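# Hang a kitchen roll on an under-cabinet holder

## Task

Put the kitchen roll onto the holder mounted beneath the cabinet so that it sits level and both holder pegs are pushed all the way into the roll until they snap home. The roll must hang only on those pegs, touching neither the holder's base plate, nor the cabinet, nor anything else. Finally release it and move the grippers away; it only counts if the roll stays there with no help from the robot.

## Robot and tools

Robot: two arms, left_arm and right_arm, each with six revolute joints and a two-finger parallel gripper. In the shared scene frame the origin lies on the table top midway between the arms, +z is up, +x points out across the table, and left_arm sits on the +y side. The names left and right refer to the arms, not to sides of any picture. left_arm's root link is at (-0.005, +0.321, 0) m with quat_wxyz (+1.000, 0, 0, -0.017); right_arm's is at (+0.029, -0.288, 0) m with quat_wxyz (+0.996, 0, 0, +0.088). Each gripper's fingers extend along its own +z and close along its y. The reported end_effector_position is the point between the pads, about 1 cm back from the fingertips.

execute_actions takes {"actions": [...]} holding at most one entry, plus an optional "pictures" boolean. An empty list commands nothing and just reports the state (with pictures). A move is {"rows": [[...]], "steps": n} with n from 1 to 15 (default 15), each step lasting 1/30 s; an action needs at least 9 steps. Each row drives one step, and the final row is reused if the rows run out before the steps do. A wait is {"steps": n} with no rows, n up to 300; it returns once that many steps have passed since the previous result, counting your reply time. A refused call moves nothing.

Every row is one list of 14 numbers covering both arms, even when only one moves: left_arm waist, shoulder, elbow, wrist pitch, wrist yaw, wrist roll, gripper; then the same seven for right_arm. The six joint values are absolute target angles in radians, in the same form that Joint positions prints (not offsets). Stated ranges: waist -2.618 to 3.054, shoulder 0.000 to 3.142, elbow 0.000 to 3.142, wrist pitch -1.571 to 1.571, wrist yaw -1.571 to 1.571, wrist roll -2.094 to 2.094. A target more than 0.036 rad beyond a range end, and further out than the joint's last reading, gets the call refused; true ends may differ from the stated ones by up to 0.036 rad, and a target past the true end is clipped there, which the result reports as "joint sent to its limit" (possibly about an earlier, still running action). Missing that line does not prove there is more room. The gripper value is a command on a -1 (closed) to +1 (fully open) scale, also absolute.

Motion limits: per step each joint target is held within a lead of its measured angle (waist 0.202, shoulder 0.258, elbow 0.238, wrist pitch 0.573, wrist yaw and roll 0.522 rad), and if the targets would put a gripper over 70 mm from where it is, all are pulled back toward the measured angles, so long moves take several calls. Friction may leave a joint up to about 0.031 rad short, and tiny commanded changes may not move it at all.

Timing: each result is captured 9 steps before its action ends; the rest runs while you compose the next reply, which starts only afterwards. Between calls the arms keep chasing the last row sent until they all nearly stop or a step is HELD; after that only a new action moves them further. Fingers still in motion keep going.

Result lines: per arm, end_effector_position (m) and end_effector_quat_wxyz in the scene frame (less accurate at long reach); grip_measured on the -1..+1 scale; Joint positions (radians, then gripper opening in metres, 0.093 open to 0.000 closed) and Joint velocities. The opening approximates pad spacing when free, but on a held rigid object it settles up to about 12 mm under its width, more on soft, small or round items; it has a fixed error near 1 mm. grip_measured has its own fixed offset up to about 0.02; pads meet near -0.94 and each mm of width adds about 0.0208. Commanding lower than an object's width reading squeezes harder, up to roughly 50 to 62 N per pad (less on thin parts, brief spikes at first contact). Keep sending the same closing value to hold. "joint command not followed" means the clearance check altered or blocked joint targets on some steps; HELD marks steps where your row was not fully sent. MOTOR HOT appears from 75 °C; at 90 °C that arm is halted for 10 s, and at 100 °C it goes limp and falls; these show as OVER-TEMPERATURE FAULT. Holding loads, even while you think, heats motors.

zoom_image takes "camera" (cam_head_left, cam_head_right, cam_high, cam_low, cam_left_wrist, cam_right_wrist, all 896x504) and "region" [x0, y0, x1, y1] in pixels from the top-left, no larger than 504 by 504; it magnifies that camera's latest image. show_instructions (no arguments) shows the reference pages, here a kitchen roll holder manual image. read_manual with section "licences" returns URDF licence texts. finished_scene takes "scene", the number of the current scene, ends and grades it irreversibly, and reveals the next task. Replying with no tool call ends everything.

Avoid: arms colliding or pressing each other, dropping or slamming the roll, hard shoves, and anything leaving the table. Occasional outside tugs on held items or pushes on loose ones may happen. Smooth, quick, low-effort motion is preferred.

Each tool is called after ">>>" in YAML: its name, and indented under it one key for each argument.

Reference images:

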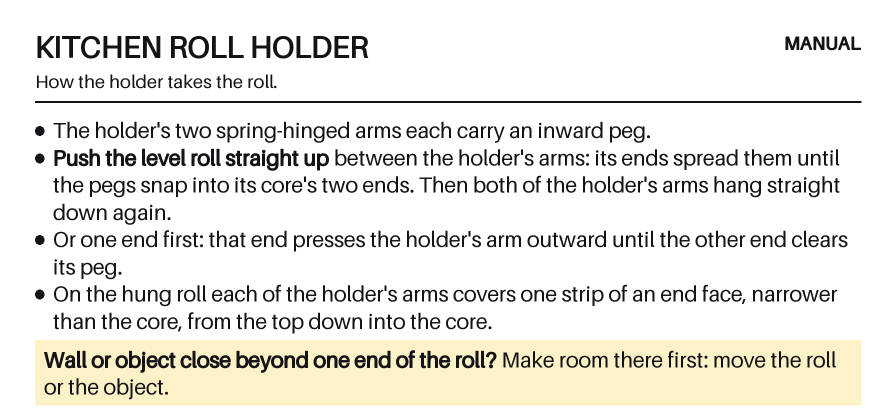

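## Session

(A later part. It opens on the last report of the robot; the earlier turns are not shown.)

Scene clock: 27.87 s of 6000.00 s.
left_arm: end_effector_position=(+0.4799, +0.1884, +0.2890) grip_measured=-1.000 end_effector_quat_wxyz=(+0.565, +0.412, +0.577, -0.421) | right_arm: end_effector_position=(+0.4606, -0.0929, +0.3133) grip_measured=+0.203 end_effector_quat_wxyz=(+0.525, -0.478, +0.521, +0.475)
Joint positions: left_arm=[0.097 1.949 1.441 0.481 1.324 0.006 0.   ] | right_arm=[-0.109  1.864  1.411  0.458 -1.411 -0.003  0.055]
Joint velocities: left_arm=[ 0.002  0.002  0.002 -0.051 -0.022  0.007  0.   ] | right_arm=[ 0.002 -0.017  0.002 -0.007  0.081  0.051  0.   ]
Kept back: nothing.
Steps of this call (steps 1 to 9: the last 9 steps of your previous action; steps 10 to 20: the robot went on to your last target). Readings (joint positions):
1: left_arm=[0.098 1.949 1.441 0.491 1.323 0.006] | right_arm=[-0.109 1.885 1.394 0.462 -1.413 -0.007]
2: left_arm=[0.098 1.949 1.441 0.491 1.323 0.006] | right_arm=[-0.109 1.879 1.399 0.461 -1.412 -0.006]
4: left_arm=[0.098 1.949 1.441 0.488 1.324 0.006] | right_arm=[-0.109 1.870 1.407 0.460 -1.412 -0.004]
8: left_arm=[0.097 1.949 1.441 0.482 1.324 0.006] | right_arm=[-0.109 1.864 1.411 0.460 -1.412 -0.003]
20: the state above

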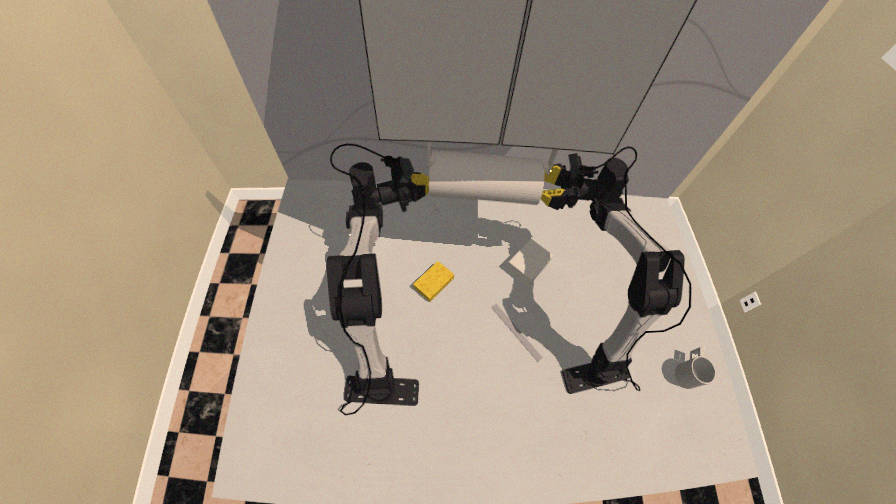

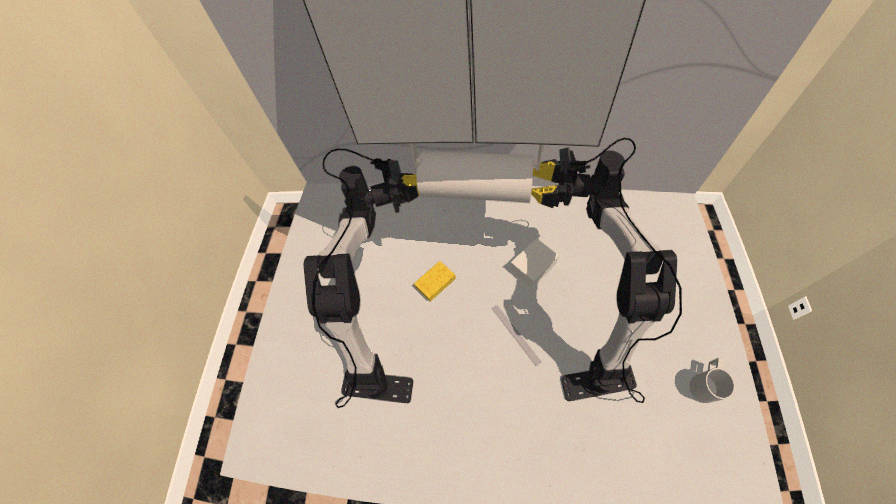

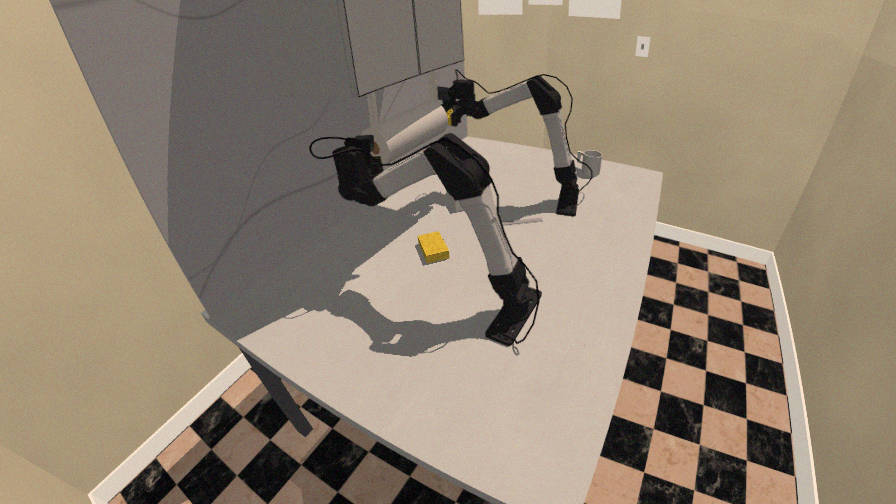

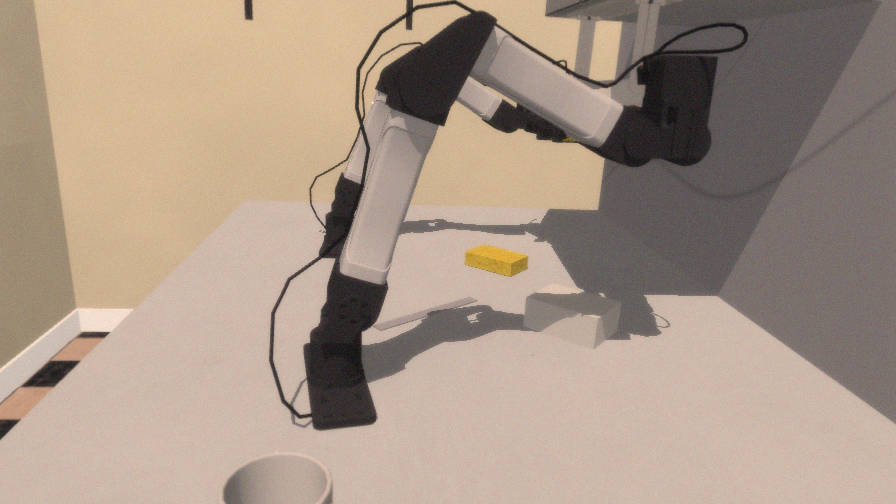

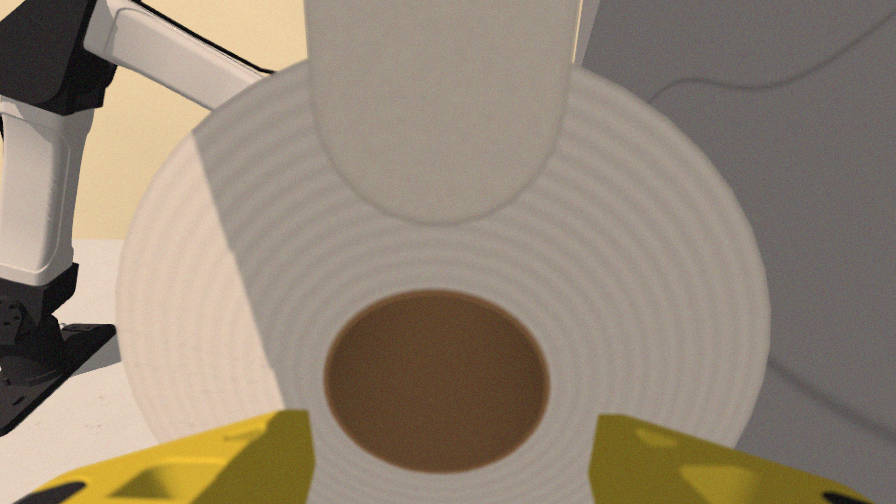

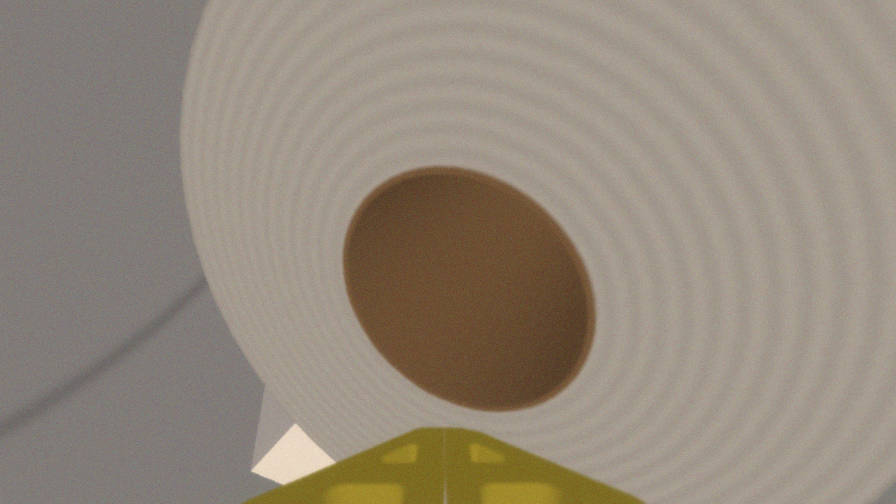

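>>> execute_actions:
  actions:
    - {"rows":[[0.03,1.92,1.47,0.51,1.39,0,-1,-0.06,1.85,1.435,0.46,-1.44,0,0.2],[0.022,1.92,1.47,0.51,1.39,0,-1,-0.068,1.85,1.435,0.46,-1.44,0,0.2],[0.022,1.92,1.47,0.51,1.39,0,-1,-0.068,1.85,1.435,0.46,-1.44,0,0.2],[0.022,1.92,1.47,0.51,1.39,0,-1,-0.068,1.85,1.435,0.46,-1.44,0,0.2],[0.022,1.915,1.48,0.5,1.39,0,-1,-0.068,1.85,1.443,0.45,-1.44,0,0.2],[0.022,1.915,1.49,0.49,1.39,0,-1,-0.068,1.85,1.451,0.44,-1.44,0,0.2],[0.022,1.91,1.5,0.48,1.39,0,-1,-0.068,1.845,1.459,0.43,-1.44,0,0.2],[0.022,1.91,1.51,0.47,1.39,0,-1,-0.068,1.845,1.467,0.42,-1.44,0,0.2],[0.022,1.905,1.52,0.46,1.39,0,-1,-0.068,1.845,1.475,0.41,-1.44,0,0.2],[0.022,1.905,1.53,0.45,1.39,0,-1,-0.068,1.84,1.483,0.4,-1.44,0,0.2],[0.022,1.9,1.54,0.44,1.39,0,-1,-0.068,1.84,1.491,0.39,-1.44,0,0.2],[0.022,1.895,1.555,0.43,1.39,0,-1,-0.068,1.84,1.5,0.38,-1.44,0,0.2]]}

>>> execute_actions:
  actions:
    - {"steps":25}
  pictures: true

Scene clock: 28.83 s of 6000.00 s.
left_arm: end_effector_position=(+0.4796, +0.1852, +0.2885) grip_measured=-1.000 end_effector_quat_wxyz=(+0.562, +0.411, +0.579, -0.424) | right_arm: end_effector_position=(+0.4610, -0.0951, +0.3136) grip_measured=+0.203 end_effector_quat_wxyz=(+0.524, -0.477, +0.521, +0.475)
Joint positions: left_arm=[0.09  1.949 1.443 0.47  1.321 0.006 0.   ] | right_arm=[-0.115  1.864  1.413  0.454 -1.416 -0.003  0.055]
Joint velocities: left_arm=[-0.007  0.007  0.1   -0.227  0.037  0.007  0.   ] | right_arm=[-0.017 -0.007  0.09  -0.154  0.007 -0.037 -0.   ]
Steps of this call (steps 1 to 15: the robot went on to your last target; steps 16 to 23: nothing new was sent; steps 24 to 29: the first 6 steps of this action). Readings (joint positions):
24: left_arm=[0.095 1.949 1.441 0.481 1.324 0.006] | right_arm=[-0.109 1.864 1.411 0.458 -1.411 -0.003]
25: left_arm=[0.094 1.949 1.441 0.480 1.324 0.006] | right_arm=[-0.110 1.864 1.411 0.458 -1.412 -0.003]
27: left_arm=[0.091 1.949 1.441 0.477 1.322 0.006] | right_arm=[-0.114 1.864 1.411 0.458 -1.414 -0.003]
29: the state above

Scene clock: 29.67 s of 6000.00 s.
left_arm: end_effector_position=(+0.4844, +0.1845, +0.2991) grip_measured=-1.000 end_effector_quat_wxyz=(+0.552, +0.400, +0.592, -0.430) | right_arm: end_effector_position=(+0.4626, -0.0950, +0.3303) grip_measured=+0.203 end_effector_quat_wxyz=(+0.523, -0.476, +0.523, +0.476)
Joint positions: left_arm=[0.087 1.949 1.506 0.367 1.309 0.006 0.   ] | right_arm=[-0.115  1.858  1.474  0.381 -1.415 -0.002  0.055]
Joint velocities: left_arm=[-0.007  0.007 -0.012 -0.037 -0.007  0.007  0.   ] | right_arm=[-0.002 -0.007 -0.002 -0.007 -0.037 -0.051 -0.001]
Kept back: nothing.
Steps of this call (steps 1 to 9: the last 9 steps of your previous action; steps 10 to 25: the robot went on to your last target). Readings (joint positions):
1: left_arm=[0.090 1.949 1.447 0.462 1.321 0.006] | right_arm=[-0.115 1.864 1.417 0.448 -1.416 -0.003]
2: left_arm=[0.090 1.949 1.453 0.453 1.321 0.006] | right_arm=[-0.115 1.864 1.422 0.441 -1.416 -0.003]
4: left_arm=[0.090 1.949 1.465 0.427 1.319 0.006] | right_arm=[-0.115 1.864 1.433 0.419 -1.416 -0.003]
8: left_arm=[0.089 1.949 1.497 0.385 1.314 0.006] | right_arm=[-0.115 1.864 1.457 0.383 -1.415 -0.003]
25: the state above

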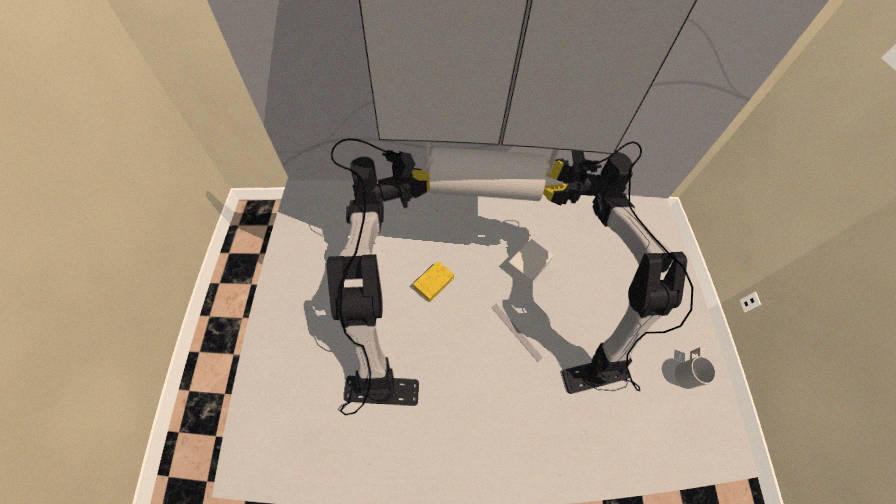

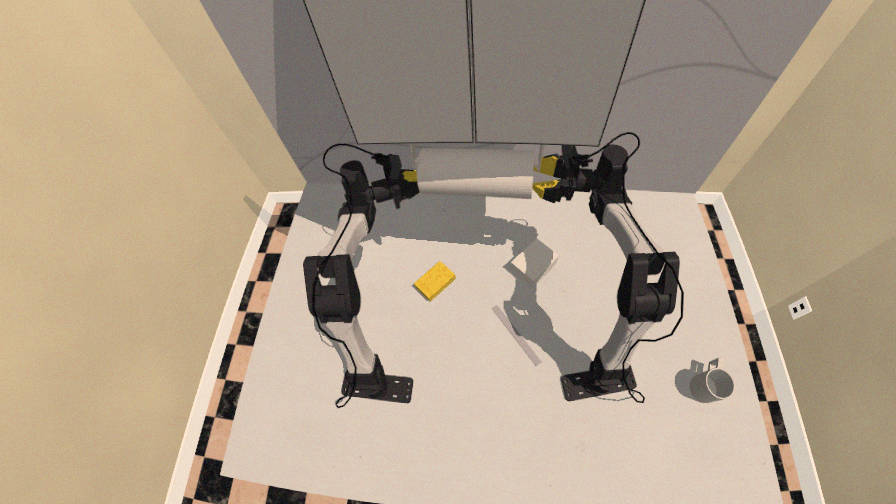

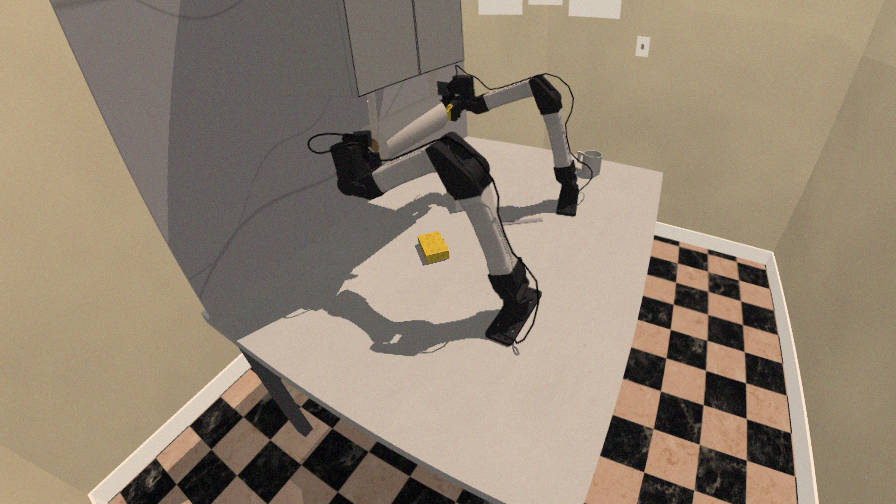

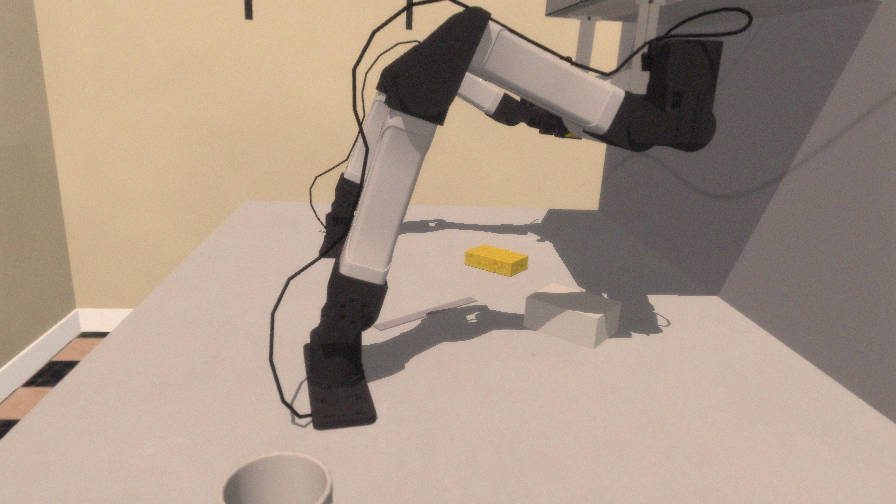

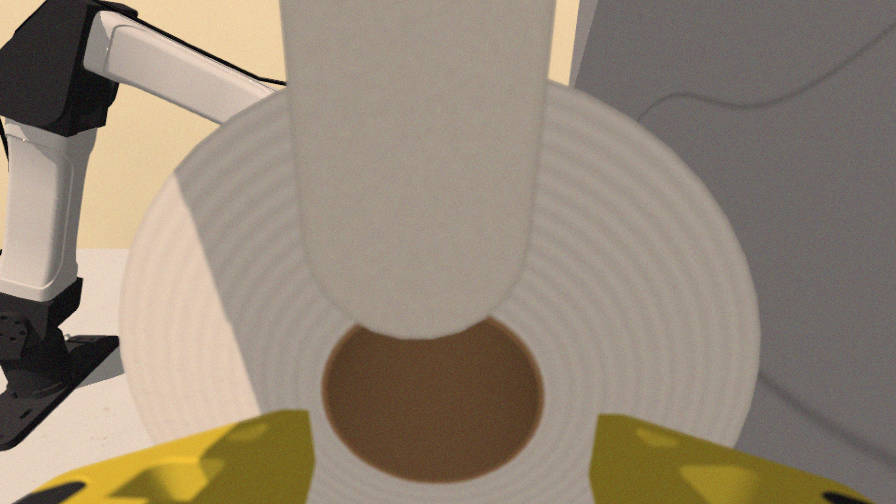

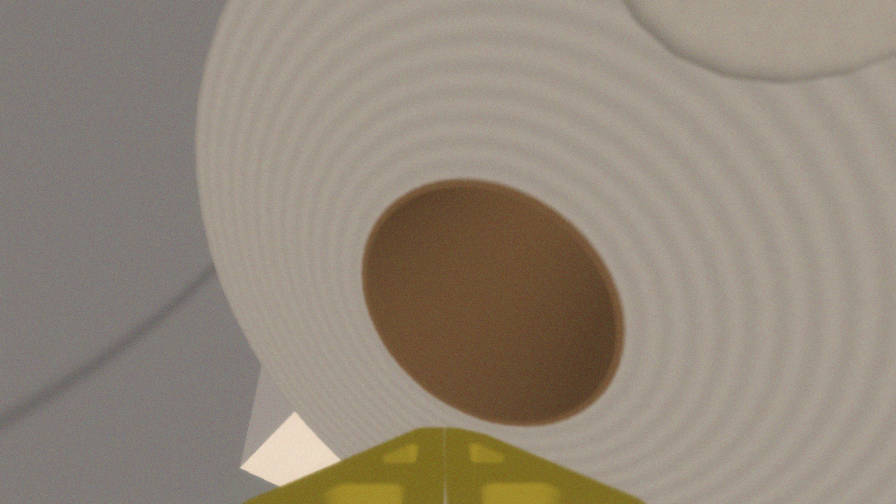

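>>> execute_actions:
  actions:
    - {"rows":[[0.01,1.895,1.53,0.43,1.39,0,-1,-0.08,1.835,1.5,0.38,-1.45,0,0.2],[0.0,1.89,1.51,0.43,1.39,0,-1,-0.09,1.835,1.5,0.38,-1.46,0,0.2],[0.0,1.885,1.49,0.43,1.39,0,-1,-0.09,1.83,1.5,0.38,-1.47,0,0.2],[0.0,1.88,1.48,0.43,1.39,0,-1,-0.09,1.83,1.5,0.38,-1.47,0,0.2],[0.0,1.87,1.47,0.43,1.39,0,-1,-0.09,1.83,1.5,0.38,-1.47,0,0.2],[0.0,1.86,1.47,0.43,1.39,0,-1,-0.09,1.83,1.5,0.38,-1.48,0,0.2],[0.0,1.85,1.47,0.43,1.39,0,-1,-0.09,1.83,1.5,0.38,-1.48,0,0.2],[0.0,1.84,1.47,0.43,1.39,0,-1,-0.09,1.83,1.5,0.38,-1.49,0,0.2],[0.0,1.83,1.47,0.43,1.39,0,-1,-0.09,1.83,1.5,0.38,-1.49,0,0.2]]}

>>> execute_actions:
  actions:
    - {"steps":25}
  pictures: true

Scene clock: 30.67 s of 6000.00 s.
left_arm: end_effector_position=(+0.4783, +0.1761, +0.2958) grip_measured=-1.000 end_effector_quat_wxyz=(+0.546, +0.400, +0.594, -0.435) | right_arm: end_effector_position=(+0.4618, -0.1029, +0.3319) grip_measured=+0.203 end_effector_quat_wxyz=(+0.522, -0.475, +0.524, +0.477)
Joint positions: left_arm=[0.069 1.931 1.475 0.367 1.3   0.006 0.   ] | right_arm=[-0.133  1.853  1.474  0.376 -1.435  0.001  0.055]
Joint velocities: left_arm=[-0.056 -0.193 -0.261 -0.037 -0.007 -0.022  0.   ] | right_arm=[-0.095 -0.046 -0.002  0.051 -0.198  0.095  0.   ]
Steps of this call (steps 1 to 15: the robot went on to your last target; steps 16 to 24: nothing new was sent; steps 25 to 30: the first 6 steps of this action). Readings (joint positions):
25: left_arm=[0.086 1.949 1.506 0.367 1.309 0.006] | right_arm=[-0.116 1.858 1.474 0.381 -1.415 -0.002]
26: left_arm=[0.083 1.949 1.506 0.367 1.308 0.006] | right_arm=[-0.118 1.858 1.474 0.381 -1.417 -0.002]
28: left_arm=[0.075 1.944 1.494 0.367 1.302 0.006] | right_arm=[-0.127 1.856 1.474 0.378 -1.427 -0.002]
30: the state above

Scene clock: 31.50 s of 6000.00 s.
left_arm: end_effector_position=(+0.4661, +0.1754, +0.3173) grip_measured=-1.000 end_effector_quat_wxyz=(+0.561, +0.409, +0.582, -0.424) | right_arm: end_effector_position=(+0.4581, -0.1058, +0.3334) grip_measured=+0.203 end_effector_quat_wxyz=(+0.517, -0.479, +0.520, +0.482)
Joint positions: left_arm=[0.068 1.869 1.456 0.371 1.294 0.006 0.   ] | right_arm=[-0.141  1.849  1.474  0.375 -1.46   0.005  0.055]
Joint velocities: left_arm=[-0.002 -0.002  0.017  0.022  0.022 -0.081  0.   ] | right_arm=[-0.002 -0.007  0.002  0.051 -0.007 -0.066 -0.   ]
Kept back: nothing.
Steps of this call (steps 1 to 9: the last 9 steps of your previous action; steps 10 to 25: the robot went on to your last target). Readings (joint positions):
1: left_arm=[0.067 1.925 1.468 0.366 1.300 0.006] | right_arm=[-0.135 1.852 1.474 0.376 -1.439 0.001]
2: left_arm=[0.067 1.918 1.463 0.364 1.299 0.006] | right_arm=[-0.136 1.850 1.474 0.376 -1.443 0.002]
4: left_arm=[0.067 1.906 1.457 0.357 1.295 0.006] | right_arm=[-0.136 1.849 1.474 0.376 -1.447 0.004]
8: left_arm=[0.067 1.892 1.456 0.355 1.293 0.006] | right_arm=[-0.138 1.849 1.474 0.375 -1.451 0.005]
25: the state above

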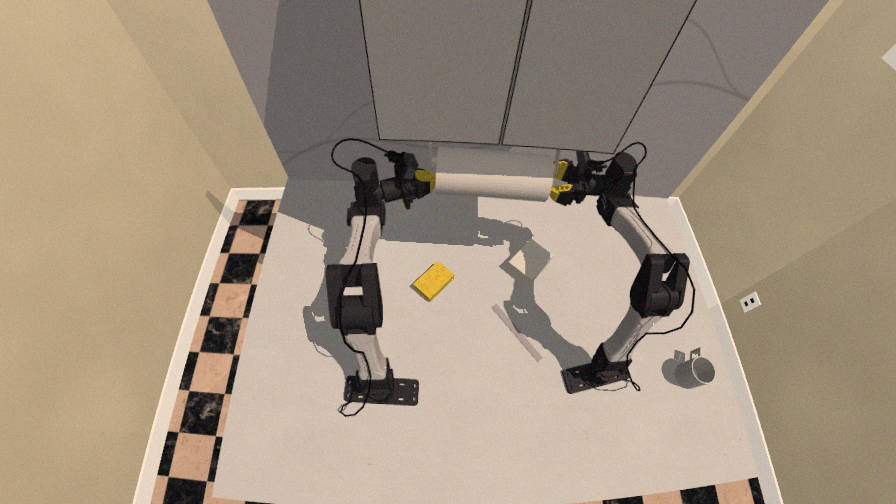

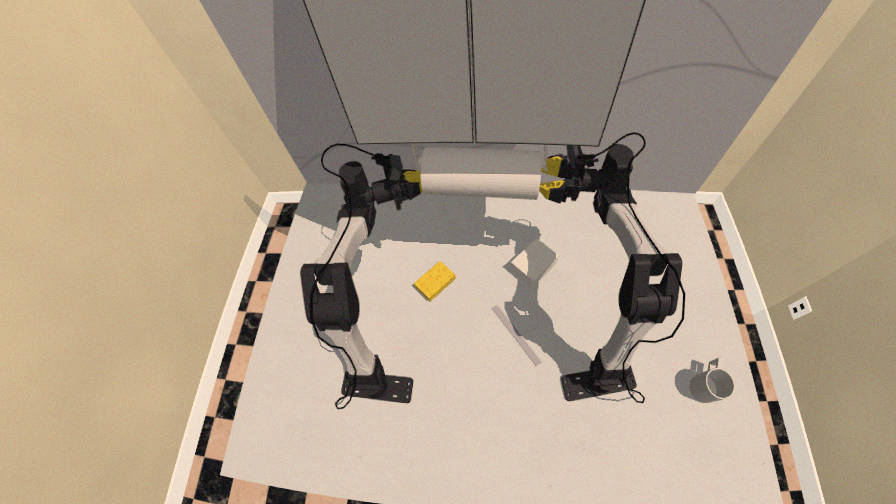

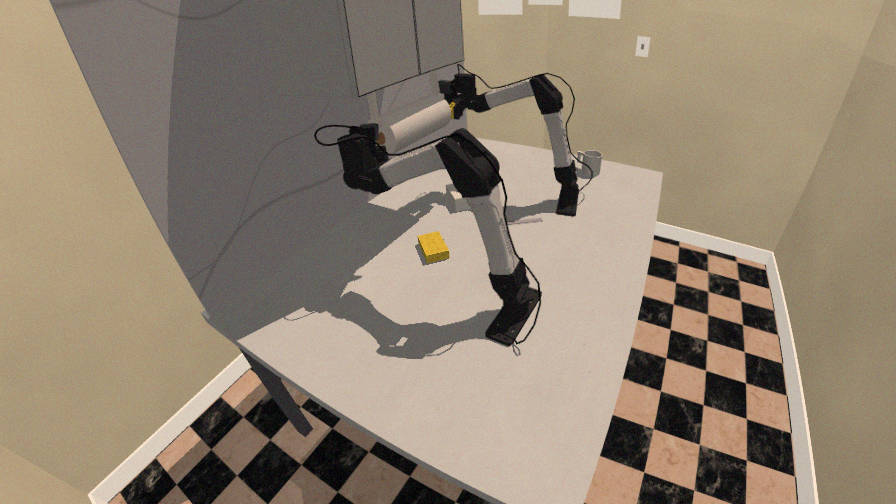

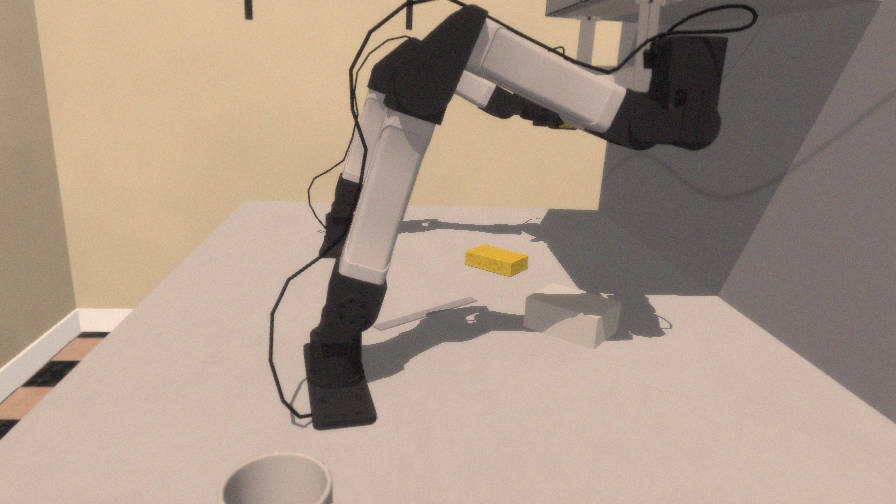

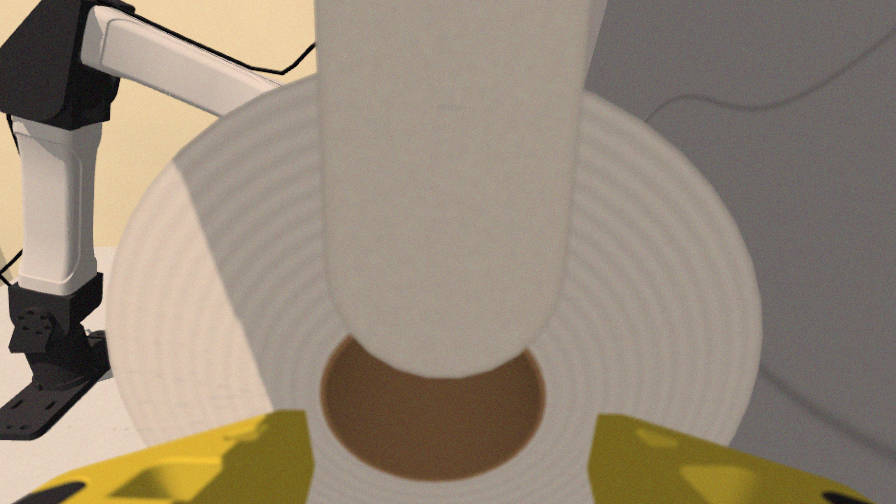

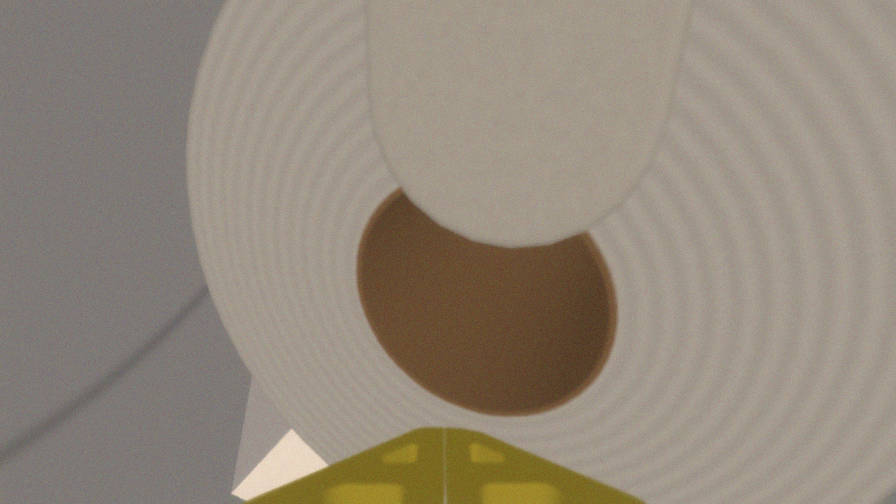

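>>> execute_actions:
  actions:
    - {"rows":[[0.005,1.825,1.485,0.42,1.39,0,-1,-0.085,1.83,1.51,0.37,-1.49,0,0.2],[0.01,1.82,1.495,0.41,1.39,0,-1,-0.08,1.83,1.52,0.36,-1.49,0,0.2],[0.015,1.815,1.5,0.4,1.39,0,-1,-0.075,1.83,1.53,0.35,-1.49,0,0.2],[0.015,1.81,1.51,0.39,1.39,0,-1,-0.075,1.83,1.54,0.34,-1.49,0,0.2],[0.015,1.805,1.515,0.385,1.39,0,-1,-0.075,1.83,1.55,0.33,-1.49,0,0.2],[0.015,1.8,1.525,0.38,1.39,0,-1,-0.075,1.83,1.56,0.32,-1.49,0,0.2],[0.015,1.795,1.53,0.37,1.39,0,-1,-0.075,1.83,1.57,0.31,-1.49,0,0.2],[0.015,1.79,1.54,0.36,1.39,0,-1,-0.075,1.83,1.58,0.3,-1.49,0,0.2],[0.015,1.79,1.545,0.355,1.39,0,-1,-0.075,1.83,1.59,0.29,-1.49,0,0.2],[0.015,1.79,1.555,0.35,1.39,0,-1,-0.075,1.83,1.605,0.28,-1.49,0,0.2]]}

>>> execute_actions:
  actions:
    - {"steps":25}
  pictures: true

Scene clock: 32.37 s of 6000.00 s.
left_arm: end_effector_position=(+0.4647, +0.1772, +0.3230) grip_measured=-1.000 end_effector_quat_wxyz=(+0.561, +0.409, +0.582, -0.424) | right_arm: end_effector_position=(+0.4572, -0.1042, +0.3437) grip_measured=+0.203 end_effector_quat_wxyz=(+0.516, -0.484, +0.515, +0.483)
Joint positions: left_arm=[0.072 1.861 1.467 0.352 1.298 0.006 0.   ] | right_arm=[-0.138  1.849  1.513  0.344 -1.469  0.005  0.055]
Joint velocities: left_arm=[ 0.007 -0.105  0.168 -0.154  0.022 -0.007  0.   ] | right_arm=[ 0.012  0.022  0.31  -0.154 -0.095  0.022 -0.001]
Steps of this call (steps 1 to 15: the robot went on to your last target; steps 16 to 20: nothing new was sent; steps 21 to 26: the first 6 steps of this action). Readings (joint positions):
21: left_arm=[0.068 1.869 1.456 0.371 1.294 0.006] | right_arm=[-0.141 1.849 1.476 0.375 -1.461 0.005]
22: left_arm=[0.069 1.869 1.456 0.371 1.294 0.006] | right_arm=[-0.141 1.849 1.480 0.370 -1.462 0.005]
24: left_arm=[0.070 1.866 1.458 0.364 1.296 0.006] | right_arm=[-0.140 1.849 1.493 0.357 -1.466 0.005]
26: the state above

Scene clock: 33.20 s of 6000.00 s.
left_arm: end_effector_position=(+0.4584, +0.1822, +0.3557) grip_measured=-1.000 end_effector_quat_wxyz=(+0.578, +0.419, +0.568, -0.409) | right_arm: end_effector_position=(+0.4543, -0.1001, +0.3662) grip_measured=+0.203 end_effector_quat_wxyz=(+0.521, -0.495, +0.504, +0.480)
Joint positions: left_arm=[0.084 1.822 1.522 0.314 1.303 0.006 0.   ] | right_arm=[-0.128  1.844  1.585  0.296 -1.473  0.004  0.055]
Joint velocities: left_arm=[-0.007 -0.017  0.012 -0.022 -0.125  0.051  0.   ] | right_arm=[-0.012 -0.002 -0.012 -0.051 -0.095 -0.037 -0.001]
Kept back: nothing.
Steps of this call (steps 1 to 9: the last 9 steps of your previous action; steps 10 to 25: the robot went on to your last target). Readings (joint positions):
1: left_arm=[0.073 1.857 1.474 0.346 1.300 0.006] | right_arm=[-0.137 1.849 1.523 0.338 -1.470 0.005]
2: left_arm=[0.073 1.851 1.482 0.339 1.300 0.006] | right_arm=[-0.137 1.849 1.535 0.330 -1.472 0.005]
4: left_arm=[0.074 1.840 1.499 0.329 1.302 0.006] | right_arm=[-0.137 1.849 1.557 0.314 -1.475 0.004]
8: left_arm=[0.082 1.822 1.522 0.325 1.302 0.006] | right_arm=[-0.131 1.846 1.584 0.302 -1.474 0.004]
25: the state above

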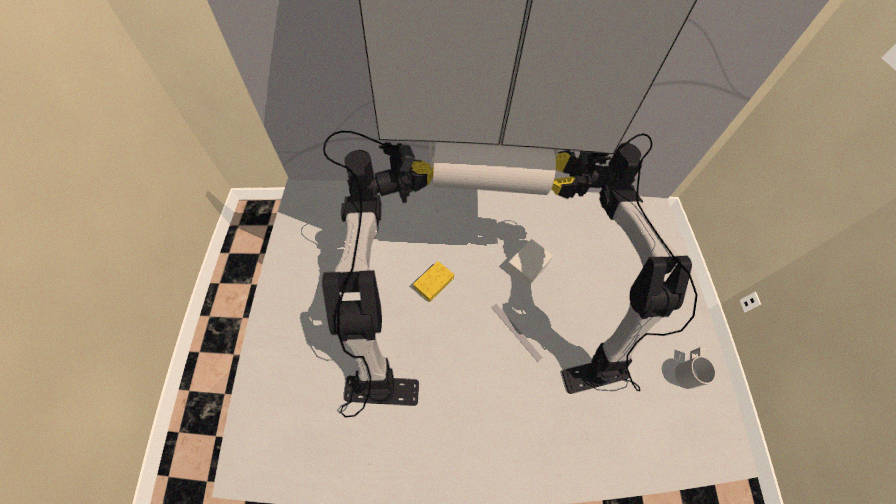

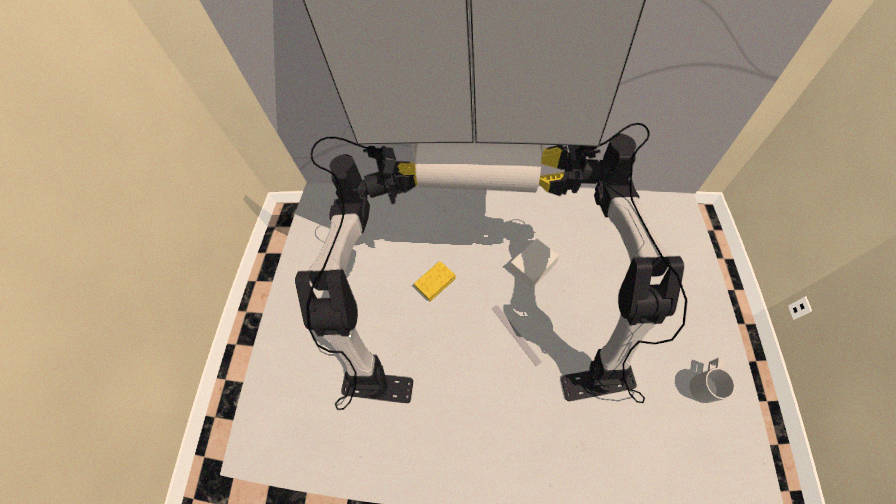

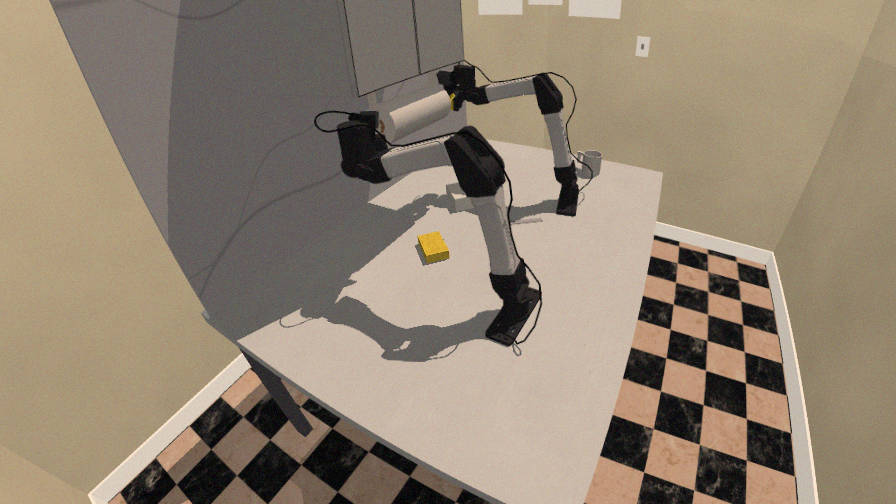

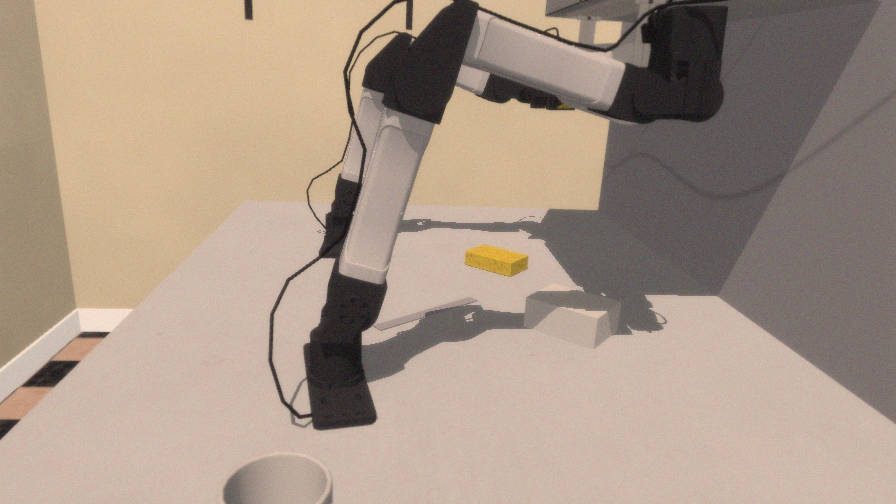

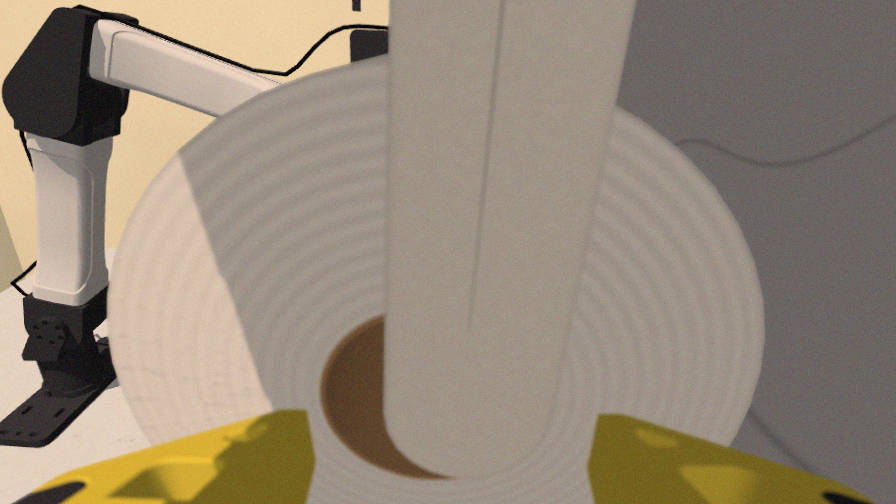

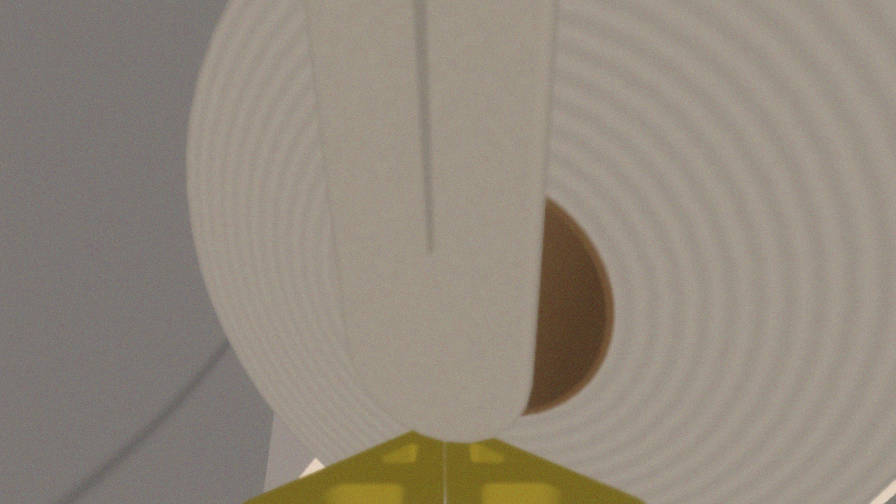

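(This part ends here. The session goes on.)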